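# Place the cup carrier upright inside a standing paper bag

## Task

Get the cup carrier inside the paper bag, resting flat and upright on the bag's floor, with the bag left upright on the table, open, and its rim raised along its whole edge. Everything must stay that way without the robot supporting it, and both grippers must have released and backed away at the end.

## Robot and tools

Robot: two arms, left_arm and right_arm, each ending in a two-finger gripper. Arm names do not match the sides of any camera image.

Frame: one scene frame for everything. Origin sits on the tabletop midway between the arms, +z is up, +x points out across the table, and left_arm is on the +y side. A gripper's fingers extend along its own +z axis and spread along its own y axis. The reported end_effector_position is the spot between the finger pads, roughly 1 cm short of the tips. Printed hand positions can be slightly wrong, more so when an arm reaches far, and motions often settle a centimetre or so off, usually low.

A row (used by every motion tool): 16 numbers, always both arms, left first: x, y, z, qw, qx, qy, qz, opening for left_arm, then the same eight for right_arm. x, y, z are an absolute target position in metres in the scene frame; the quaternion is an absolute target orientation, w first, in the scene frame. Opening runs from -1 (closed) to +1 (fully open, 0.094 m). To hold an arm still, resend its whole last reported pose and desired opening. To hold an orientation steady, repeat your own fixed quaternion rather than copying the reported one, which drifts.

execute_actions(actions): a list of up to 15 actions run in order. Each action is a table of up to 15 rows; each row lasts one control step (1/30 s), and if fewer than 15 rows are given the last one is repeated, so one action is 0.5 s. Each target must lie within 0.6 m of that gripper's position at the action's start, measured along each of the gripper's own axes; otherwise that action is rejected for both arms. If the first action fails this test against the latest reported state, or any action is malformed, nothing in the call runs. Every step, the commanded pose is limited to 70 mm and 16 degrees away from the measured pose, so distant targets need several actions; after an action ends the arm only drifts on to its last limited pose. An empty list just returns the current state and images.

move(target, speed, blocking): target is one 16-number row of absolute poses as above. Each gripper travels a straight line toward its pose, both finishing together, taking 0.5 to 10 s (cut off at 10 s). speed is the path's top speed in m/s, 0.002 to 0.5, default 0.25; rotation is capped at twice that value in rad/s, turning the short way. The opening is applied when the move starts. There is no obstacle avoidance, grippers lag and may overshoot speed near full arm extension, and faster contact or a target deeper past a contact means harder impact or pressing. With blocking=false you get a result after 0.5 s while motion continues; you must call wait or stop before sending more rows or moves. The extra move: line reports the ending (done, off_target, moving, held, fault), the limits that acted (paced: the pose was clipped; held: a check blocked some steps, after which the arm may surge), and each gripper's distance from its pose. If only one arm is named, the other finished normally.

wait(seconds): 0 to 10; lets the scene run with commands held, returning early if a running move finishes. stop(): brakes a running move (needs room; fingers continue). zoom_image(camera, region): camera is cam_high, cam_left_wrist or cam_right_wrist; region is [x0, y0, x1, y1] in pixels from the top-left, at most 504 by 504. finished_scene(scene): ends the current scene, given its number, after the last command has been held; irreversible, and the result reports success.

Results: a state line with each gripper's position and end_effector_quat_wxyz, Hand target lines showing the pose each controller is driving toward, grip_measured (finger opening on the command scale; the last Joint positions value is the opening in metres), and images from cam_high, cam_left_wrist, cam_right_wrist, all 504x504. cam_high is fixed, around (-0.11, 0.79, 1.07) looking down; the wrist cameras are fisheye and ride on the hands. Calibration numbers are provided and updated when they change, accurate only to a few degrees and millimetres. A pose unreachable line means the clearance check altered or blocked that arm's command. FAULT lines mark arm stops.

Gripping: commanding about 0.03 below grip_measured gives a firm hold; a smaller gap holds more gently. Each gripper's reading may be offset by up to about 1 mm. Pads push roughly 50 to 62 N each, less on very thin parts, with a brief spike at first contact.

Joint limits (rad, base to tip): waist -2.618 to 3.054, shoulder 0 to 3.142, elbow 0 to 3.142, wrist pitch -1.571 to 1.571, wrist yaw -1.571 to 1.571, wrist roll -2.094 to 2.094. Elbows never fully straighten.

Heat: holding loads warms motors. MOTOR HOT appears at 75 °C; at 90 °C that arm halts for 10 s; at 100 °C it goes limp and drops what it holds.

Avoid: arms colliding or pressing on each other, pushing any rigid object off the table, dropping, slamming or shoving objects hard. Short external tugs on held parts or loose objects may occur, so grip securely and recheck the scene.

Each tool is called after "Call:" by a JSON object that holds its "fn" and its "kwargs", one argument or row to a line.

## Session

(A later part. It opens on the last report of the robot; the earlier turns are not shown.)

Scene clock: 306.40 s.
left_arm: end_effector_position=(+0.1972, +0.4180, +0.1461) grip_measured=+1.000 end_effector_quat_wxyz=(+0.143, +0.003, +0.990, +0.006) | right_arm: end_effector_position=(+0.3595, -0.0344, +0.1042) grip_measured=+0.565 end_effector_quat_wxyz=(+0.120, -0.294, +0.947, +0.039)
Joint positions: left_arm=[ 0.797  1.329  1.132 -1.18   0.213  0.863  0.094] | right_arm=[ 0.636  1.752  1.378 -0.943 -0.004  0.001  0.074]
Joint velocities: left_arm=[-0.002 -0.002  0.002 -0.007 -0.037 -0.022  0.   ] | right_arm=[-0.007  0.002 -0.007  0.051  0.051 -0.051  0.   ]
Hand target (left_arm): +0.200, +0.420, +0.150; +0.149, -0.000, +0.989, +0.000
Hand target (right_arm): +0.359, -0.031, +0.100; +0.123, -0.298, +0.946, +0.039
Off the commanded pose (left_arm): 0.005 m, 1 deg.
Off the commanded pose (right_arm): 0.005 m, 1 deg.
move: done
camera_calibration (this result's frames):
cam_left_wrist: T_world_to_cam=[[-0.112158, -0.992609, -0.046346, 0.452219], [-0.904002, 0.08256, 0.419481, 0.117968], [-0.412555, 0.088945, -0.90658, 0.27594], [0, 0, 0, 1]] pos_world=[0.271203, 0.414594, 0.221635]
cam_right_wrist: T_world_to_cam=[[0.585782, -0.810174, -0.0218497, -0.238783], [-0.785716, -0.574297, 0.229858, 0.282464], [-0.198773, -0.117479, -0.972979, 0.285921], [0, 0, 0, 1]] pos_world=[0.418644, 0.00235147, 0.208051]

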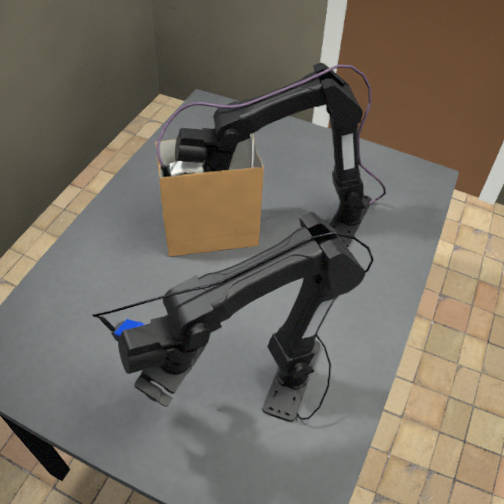

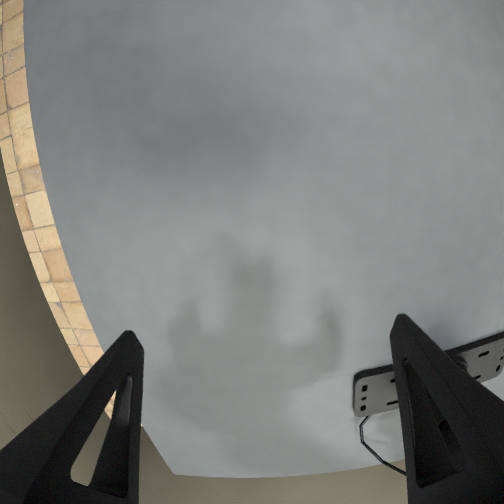

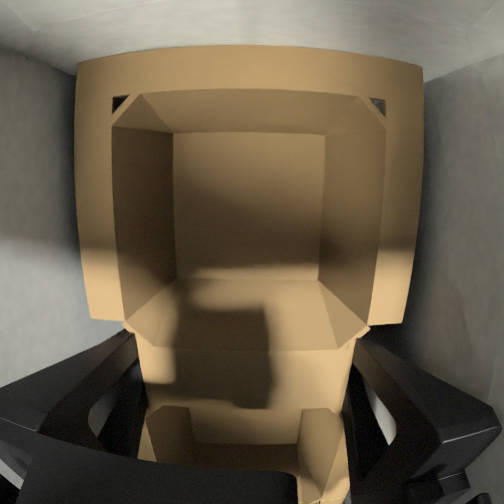

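Call:
{"fn": "move", "kwargs": {
  "target": [0.20,0.42,0.15,0.1494,0,0.9888,0,1, 0.355,-0.034,0.042,0.1047,-0.2989,0.9480,0.0330,0.535],
  "speed": 0.035
}}

Scene clock: 312.23 s.
left_arm: end_effector_position=(+0.1970, +0.4181, +0.1460) grip_measured=+1.000 end_effector_quat_wxyz=(+0.142, +0.003, +0.990, +0.006) | right_arm: end_effector_position=(+0.3568, -0.0363, +0.0466) grip_measured=+0.565 end_effector_quat_wxyz=(+0.103, -0.295, +0.949, +0.034)
Joint positions: left_arm=[ 0.797  1.329  1.132 -1.18   0.211  0.863  0.094] | right_arm=[ 0.636  1.822  1.237 -0.769 -0.004  0.001  0.074]
Joint velocities: left_arm=[ 0.002  0.002 -0.022 -0.095 -0.007 -0.037  0.   ] | right_arm=[ 0.007 -0.002  0.012  0.125 -0.037 -0.007 -0.001]
Hand target (left_arm): +0.200, +0.420, +0.150; +0.149, -0.000, +0.989, +0.000
Hand target (right_arm): +0.355, -0.034, +0.042; +0.104, -0.299, +0.948, +0.033
Off the commanded pose (left_arm): 0.005 m, 1 deg.
Off the commanded pose (right_arm): 0.005 m, 1 deg.
move: done
camera_calibration (this result's frames):
cam_left_wrist: T_world_to_cam=[[-0.111919, -0.992597, -0.0471667, 0.452439], [-0.903542, 0.0818914, 0.420601, 0.117824], [-0.413624, 0.0896904, -0.906019, 0.275609], [0, 0, 0, 1]] pos_world=[0.271094, 0.414722, 0.22149]
cam_right_wrist: T_world_to_cam=[[0.585117, -0.810632, -0.0226728, -0.239706], [-0.778329, -0.569212, 0.264955, 0.288387], [-0.227686, -0.137383, -0.963994, 0.238332], [0, 0, 0, 1]] pos_world=[0.418981, 0.00258287, 0.147907]

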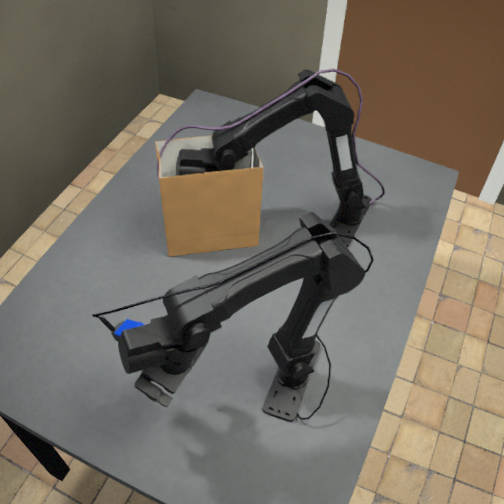

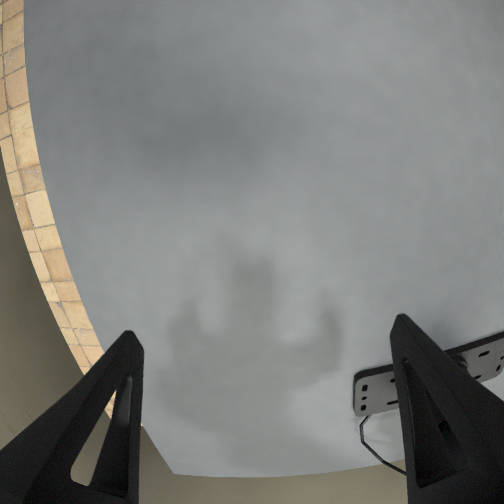

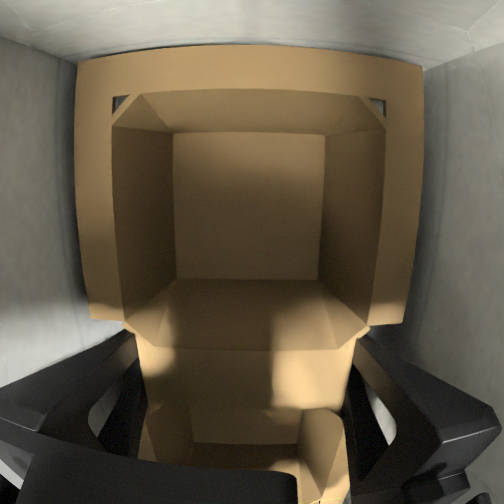

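Call:
{"fn": "move", "kwargs": {
  "target": [0.20,0.42,0.15,0.1494,0,0.9888,0,1, 0.355,-0.034,0.033,0.1047,-0.2989,0.9480,0.0330,0.535],
  "speed": 0.01
}}

Call:
{"fn": "zoom_image", "kwargs": {
  "camera": "cam_high",
  "region": [140, 100, 300, 260]
}}

Scene clock: 316.57 s.
left_arm: end_effector_position=(+0.1969, +0.4183, +0.1460) grip_measured=+1.000 end_effector_quat_wxyz=(+0.142, +0.003, +0.990, +0.007) | right_arm: end_effector_position=(+0.3585, -0.0353, +0.0394) grip_measured=+0.565 end_effector_quat_wxyz=(+0.108, -0.295, +0.949, +0.035)
Joint positions: left_arm=[ 0.797  1.329  1.132 -1.18   0.21   0.863  0.094] | right_arm=[ 0.636  1.831  1.216 -0.729 -0.003  0.001  0.074]
Joint velocities: left_arm=[ 0.002 -0.017  0.007 -0.037 -0.022 -0.007  0.   ] | right_arm=[-0.002  0.007  0.007 -0.037  0.037  0.022  0.   ]
Hand target (left_arm): +0.200, +0.420, +0.150; +0.149, -0.000, +0.989, +0.000
Hand target (right_arm): +0.355, -0.034, +0.033; +0.105, -0.299, +0.948, +0.033
Off the commanded pose (left_arm): 0.005 m, 1 deg.
Off the commanded pose (right_arm): 0.007 m, 1 deg.
move: done
camera_calibration (this result's frames):
cam_left_wrist: T_world_to_cam=[[-0.11174, -0.992588, -0.0477825, 0.452604], [-0.903197, 0.0813894, 0.421439, 0.117716], [-0.414427, 0.0902488, -0.905597, 0.27536], [0, 0, 0, 1]] pos_world=[0.271011, 0.414818, 0.221382]
cam_right_wrist: T_world_to_cam=[[0.58523, -0.810567, -0.0220875, -0.240042], [-0.780478, -0.570475, 0.255761, 0.29329], [-0.219911, -0.13244, -0.966488, 0.229398], [0, 0, 0, 1]] pos_world=[0.419833, 0.00312553, 0.141396]

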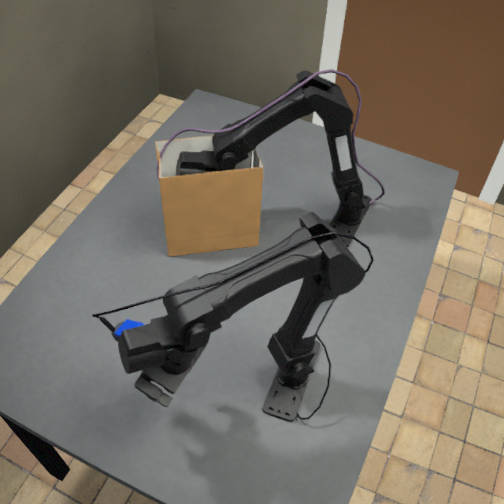

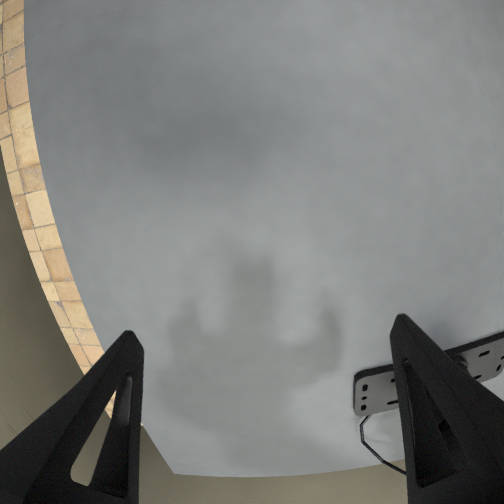

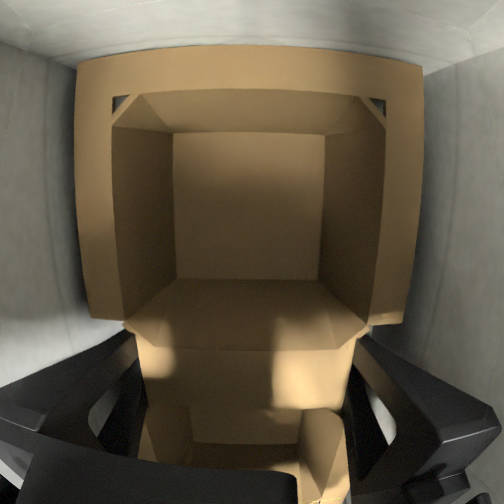

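Region (140, 100, 300, 260) of cam_high's 504x504 image, scaled by 3.150, with more detail than that image has.

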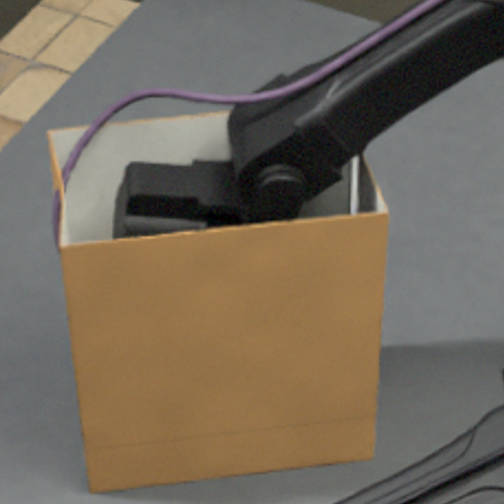

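Call:
{"fn": "execute_actions", "kwargs": {
  "actions": [
    [[0.20,0.42,0.15,0.1494,0,0.9888,0,1, 0.355,-0.034,0.033,0.1047,-0.2989,0.9480,0.0330,0.59]],
    [[0.20,0.42,0.15,0.1494,0,0.9888,0,1, 0.355,-0.034,0.033,0.1047,-0.2989,0.9480,0.0330,0.66]]
  ]
}}

Scene clock: 320.17 s.
left_arm: end_effector_position=(+0.1969, +0.4183, +0.1460) grip_measured=+1.000 end_effector_quat_wxyz=(+0.142, +0.003, +0.990, +0.007) | right_arm: end_effector_position=(+0.3586, -0.0351, +0.0395) grip_measured=+0.658 end_effector_quat_wxyz=(+0.108, -0.295, +0.949, +0.035)
Joint positions: left_arm=[ 0.797  1.329  1.132 -1.18   0.21   0.863  0.094] | right_arm=[ 0.636  1.831  1.216 -0.728 -0.003  0.001  0.078]
Joint velocities: left_arm=[-0.007  0.012  0.012  0.066 -0.007 -0.022  0.   ] | right_arm=[ 0.007  0.007  0.027  0.022  0.037 -0.007  0.001]
Hand target (left_arm): +0.200, +0.420, +0.150; +0.149, -0.000, +0.989, +0.000
Hand target (right_arm): +0.355, -0.034, +0.033; +0.105, -0.299, +0.948, +0.033
Off the commanded pose (left_arm): 0.005 m, 1 deg.
Off the commanded pose (right_arm): 0.008 m, 1 deg.
camera_calibration (this result's frames):
cam_left_wrist: T_world_to_cam=[[-0.11174, -0.992588, -0.0477825, 0.452604], [-0.903197, 0.0813894, 0.421439, 0.117716], [-0.414427, 0.0902488, -0.905597, 0.27536], [0, 0, 0, 1]] pos_world=[0.271011, 0.414818, 0.221382]
cam_right_wrist: T_world_to_cam=[[0.585243, -0.810557, -0.0220704, -0.240051], [-0.780638, -0.570585, 0.255023, 0.29354], [-0.219304, -0.132022, -0.966683, 0.229291], [0, 0, 0, 1]] pos_world=[0.419921, 0.0031862, 0.141494]

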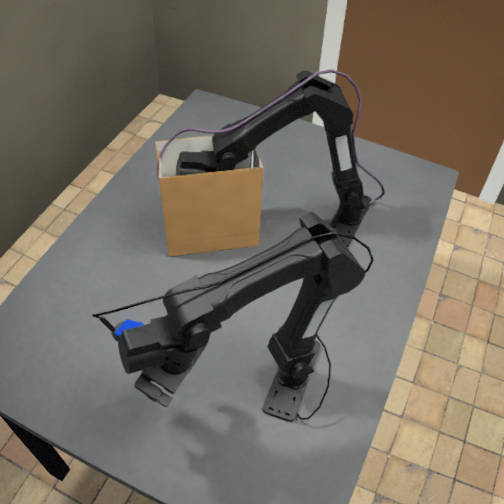

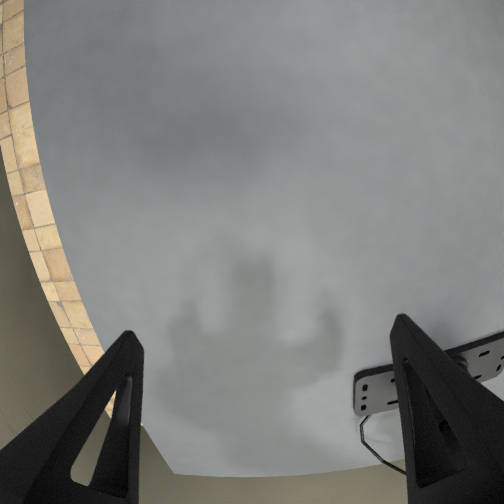

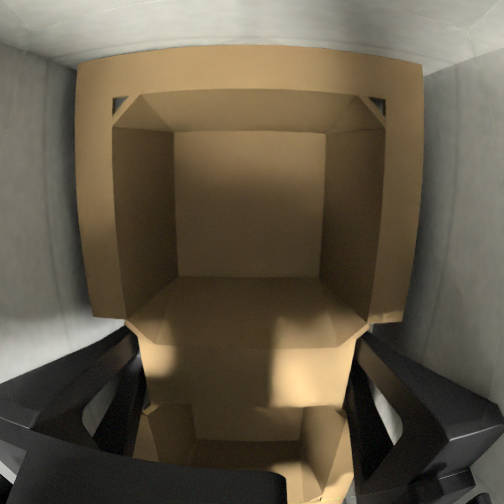

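The carrier settled with almost no drop. Lift clear of the notches.

Call:
{"fn": "move", "kwargs": {
  "target": [0.20,0.42,0.15,0.1494,0,0.9888,0,1, 0.358,-0.032,0.10,0.1047,-0.2989,0.9480,0.0330,0.66],
  "speed": 0.05
}}

Scene clock: 324.43 s.
left_arm: end_effector_position=(+0.1967, +0.4184, +0.1459) grip_measured=+1.000 end_effector_quat_wxyz=(+0.142, +0.003, +0.990, +0.007) | right_arm: end_effector_position=(+0.3521, -0.0397, +0.0809) grip_measured=+0.658 end_effector_quat_wxyz=(+0.080, -0.296, +0.952, +0.027)
Joint positions: left_arm=[ 0.797  1.329  1.132 -1.18   0.209  0.863  0.094] | right_arm=[ 0.636  1.807  1.369 -0.964 -0.003  0.001  0.078]
Joint velocities: left_arm=[-0.007 -0.022  0.012 -0.037 -0.051 -0.022  0.   ] | right_arm=[0.017 0.007 0.002 0.007 0.066 0.007 0.   ]
Hand target (left_arm): +0.200, +0.420, +0.150; +0.149, -0.000, +0.989, +0.000
Hand target (right_arm): +0.357, -0.032, +0.100; +0.105, -0.299, +0.948, +0.033
Off the commanded pose (left_arm): 0.005 m, 1 deg.
Off the commanded pose (right_arm): 0.021 m, 3 deg.
move: off_target (right_arm)
camera_calibration (this result's frames):
cam_left_wrist: T_world_to_cam=[[-0.111562, -0.992578, -0.0483984, 0.452769], [-0.902851, 0.0808869, 0.422277, 0.117609], [-0.415229, 0.0908067, -0.905174, 0.275112], [0, 0, 0, 1]] pos_world=[0.270929, 0.414914, 0.221274]
cam_right_wrist: T_world_to_cam=[[0.584137, -0.811319, -0.0233587, -0.238493], [-0.766833, -0.561082, 0.311695, 0.266176], [-0.26599, -0.16416, -0.949895, 0.281123], [0, 0, 0, 1]] pos_world=[0.418201, 0.00200236, 0.1785]

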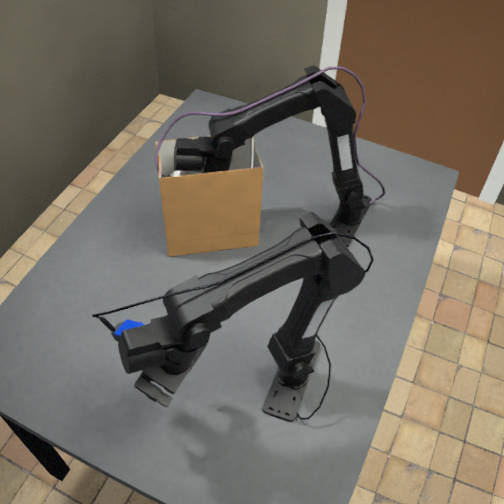

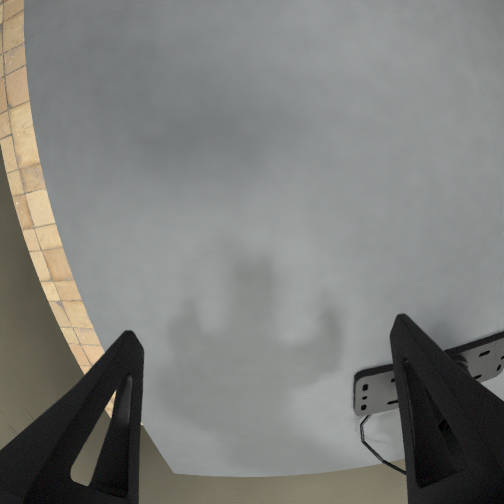

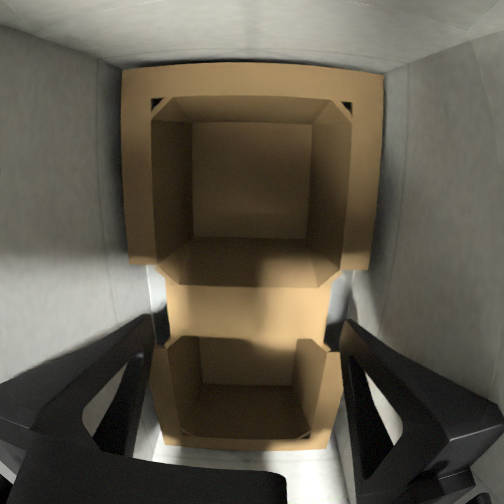

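Call:
{"fn": "move", "kwargs": {
  "target": [0.20,0.42,0.15,0.1494,0,0.9888,0,1, 0.355,-0.034,0.24,0.1614,-0.2964,0.9400,0.0509,-0.7],
  "speed": 0.1
}}

Call:
{"fn": "move", "kwargs": {
  "target": [0.20,0.42,0.15,0.1494,0,0.9888,0,1, 0.35,-0.038,0.35,0.3050,-0.2849,0.9037,0.0962,-0.7],
  "speed": 0.12
}}

Scene clock: 330.10 s.
left_arm: end_effector_position=(+0.1966, +0.4185, +0.1459) grip_measured=+1.000 end_effector_quat_wxyz=(+0.141, +0.003, +0.990, +0.007) | right_arm: end_effector_position=(+0.3544, -0.0380, +0.2253) grip_measured=-0.698 end_effector_quat_wxyz=(+0.143, -0.293, +0.944, +0.046)
Joint positions: left_arm=[ 0.797  1.329  1.132 -1.18   0.208  0.863  0.094] | right_arm=[ 0.636  1.729  1.826 -1.365 -0.003  0.001  0.014]
Joint velocities: left_arm=[-0.002  0.002  0.007  0.081 -0.022 -0.007  0.   ] | right_arm=[-0.002  0.002 -0.007  0.037  0.037 -0.11   0.001]
Hand target (left_arm): +0.200, +0.420, +0.150; +0.149, -0.000, +0.989, +0.000
Hand target (right_arm): +0.354, -0.035, +0.240; +0.161, -0.297, +0.940, +0.052
Off the commanded pose (left_arm): 0.006 m, 1 deg.
Off the commanded pose (right_arm): 0.015 m, 2 deg.
move: off_target (right_arm)
camera_calibration (this result's frames):
cam_left_wrist: T_world_to_cam=[[-0.111444, -0.992571, -0.048809, 0.452879], [-0.902619, 0.0805516, 0.422836, 0.117537], [-0.415763, 0.0911784, -0.904891, 0.274946], [0, 0, 0, 1]] pos_world=[0.270874, 0.414978, 0.221202]
cam_right_wrist: T_world_to_cam=[[0.586537, -0.809667, -0.0203499, -0.236647], [-0.793991, -0.579777, 0.18286, 0.261853], [-0.159854, -0.0910965, -0.982928, 0.391789], [0, 0, 0, 1]] pos_world=[0.40934, -0.00409782, 0.332402]

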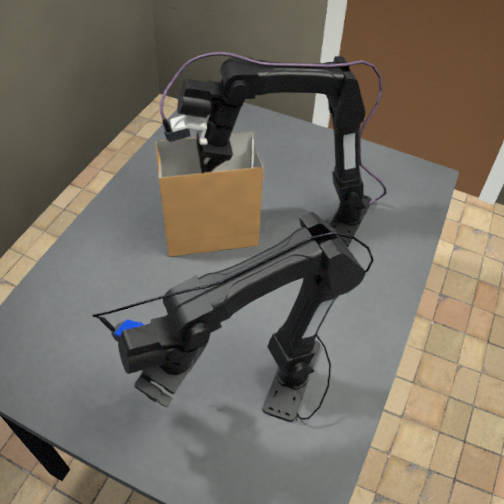

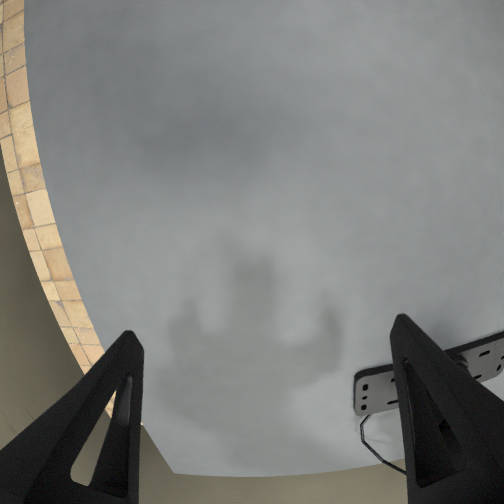

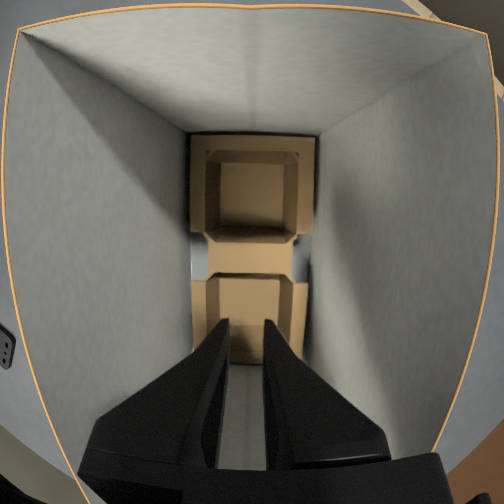

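Scene clock: 331.93 s.
left_arm: end_effector_position=(+0.1967, +0.4185, +0.1459) grip_measured=+1.000 end_effector_quat_wxyz=(+0.141, +0.003, +0.990, +0.007) | right_arm: end_effector_position=(+0.3546, -0.0379, +0.3323) grip_measured=-0.698 end_effector_quat_wxyz=(+0.285, -0.284, +0.911, +0.090)
Joint positions: left_arm=[ 0.797  1.329  1.132 -1.18   0.208  0.863  0.094] | right_arm=[ 0.636  1.618  2.036 -1.382 -0.003  0.001  0.014]
Joint velocities: left_arm=[-0.002 -0.012 -0.007  0.022 -0.066  0.007  0.   ] | right_arm=[-0.012  0.002  0.017  0.007  0.037 -0.022 -0.   ]
Hand target (left_arm): +0.200, +0.420, +0.150; +0.149, -0.000, +0.989, +0.000
Hand target (right_arm): +0.349, -0.039, +0.349; +0.304, -0.287, +0.903, +0.098
Off the commanded pose (left_arm): 0.006 m, 1 deg.
Off the commanded pose (right_arm): 0.018 m, 3 deg.
move: off_target (right_arm)
camera_calibration (this result's frames):
cam_left_wrist: T_world_to_cam=[[-0.111503, -0.992575, -0.0486037, 0.452824], [-0.902735, 0.0807193, 0.422557, 0.117573], [-0.415496, 0.0909926, -0.905032, 0.275029], [0, 0, 0, 1]] pos_world=[0.270902, 0.414946, 0.221238]
cam_right_wrist: T_world_to_cam=[[0.590651, -0.806834, -0.0122135, -0.238529], [-0.801918, -0.585234, -0.120117, 0.345744], [0.0897671, 0.0807417, -0.992685, 0.418191], [0, 0, 0, 1]] pos_world=[0.380606, -0.0238781, 0.453748]

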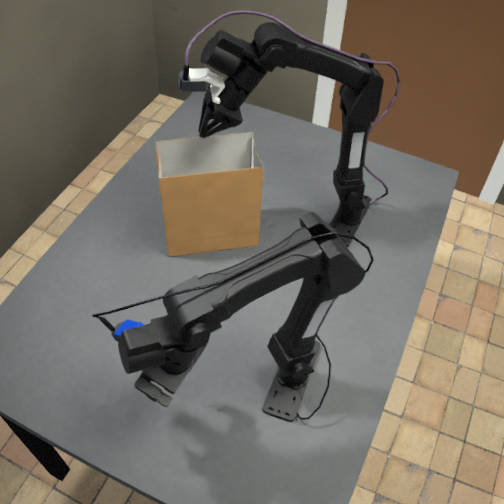

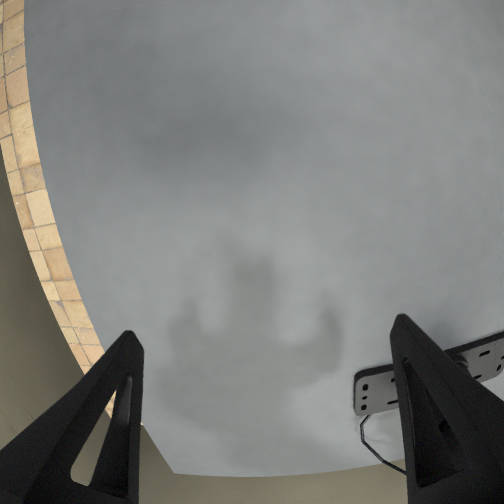

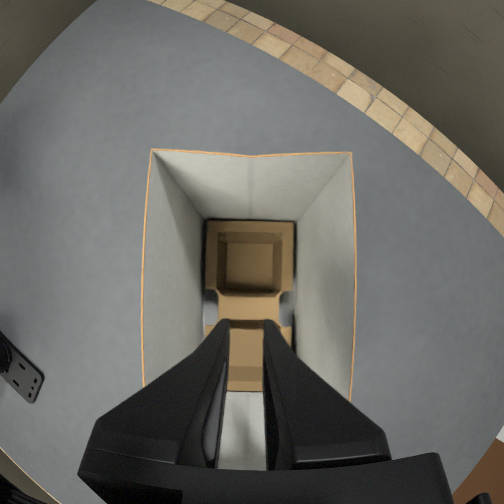

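Carrier lies flat, bag open. Retreat clear.

Call:
{"fn": "move", "kwargs": {
  "target": [0.20,0.42,0.15,0.1494,0,0.9888,0,1, 0.31,-0.34,0.35,0.3160,0.1480,0.9358,-0.0500,-0.7],
  "speed": 0.2
}}

Scene clock: 337.83 s.
left_arm: end_effector_position=(+0.1966, +0.4185, +0.1459) grip_measured=+1.000 end_effector_quat_wxyz=(+0.141, +0.003, +0.990, +0.007) | right_arm: end_effector_position=(+0.3145, -0.3373, +0.3460) grip_measured=-0.698 end_effector_quat_wxyz=(+0.317, +0.149, +0.935, -0.053)
Joint positions: left_arm=[ 0.797  1.329  1.132 -1.18   0.208  0.863  0.094] | right_arm=[-0.278  1.28   1.789 -1.425  0.008  0.003  0.014]
Joint velocities: left_arm=[ 0.012  0.007 -0.012  0.051  0.066 -0.022  0.   ] | right_arm=[-0.012 -0.007 -0.012  0.022 -0.037 -0.007  0.001]
Hand target (left_arm): +0.200, +0.420, +0.150; +0.149, -0.000, +0.989, +0.000
Hand target (right_arm): +0.312, -0.337, +0.349; +0.323, +0.147, +0.934, -0.051
Off the commanded pose (left_arm): 0.006 m, 1 deg.
Off the commanded pose (right_arm): 0.007 m, 0 deg.
move: done
camera_calibration (this result's frames):
cam_left_wrist: T_world_to_cam=[[-0.111444, -0.992571, -0.048809, 0.452879], [-0.902619, 0.0805516, 0.422836, 0.117537], [-0.415763, 0.0911784, -0.904891, 0.274946], [0, 0, 0, 1]] pos_world=[0.270874, 0.414978, 0.221202]
cam_right_wrist: T_world_to_cam=[[-0.28604, -0.958212, -0.00342369, -0.234641], [-0.944517, 0.28255, -0.167489, 0.494032], [0.161458, -0.0446749, -0.985868, 0.392389], [0, 0, 0, 1]] pos_world=[0.336151, -0.346894, 0.468785]

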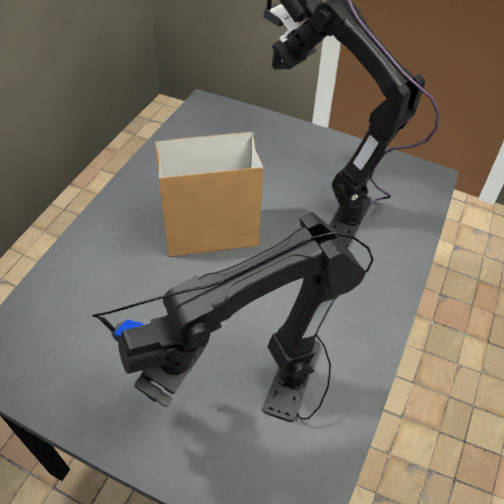

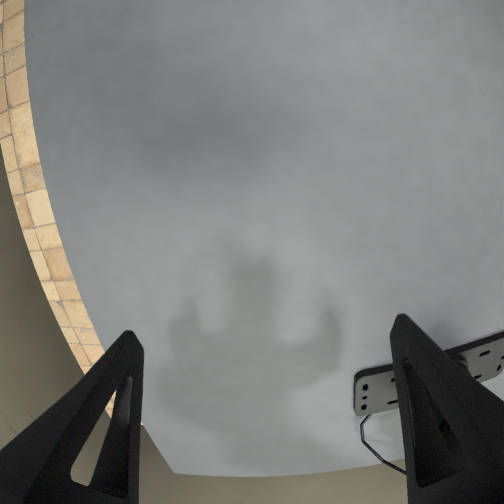

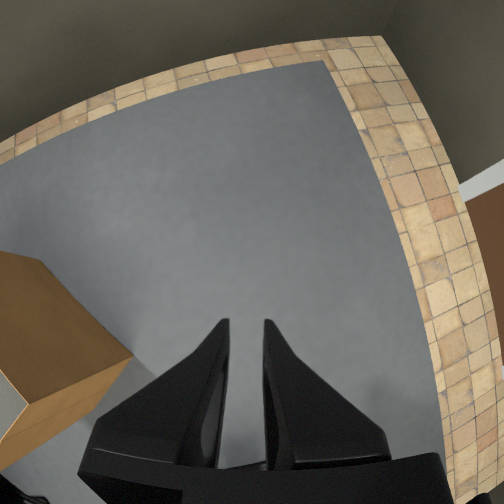

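Call:
{"fn": "finished_scene", "kwargs": {
  "scene": 2
}}

The scene is finished: the task was done.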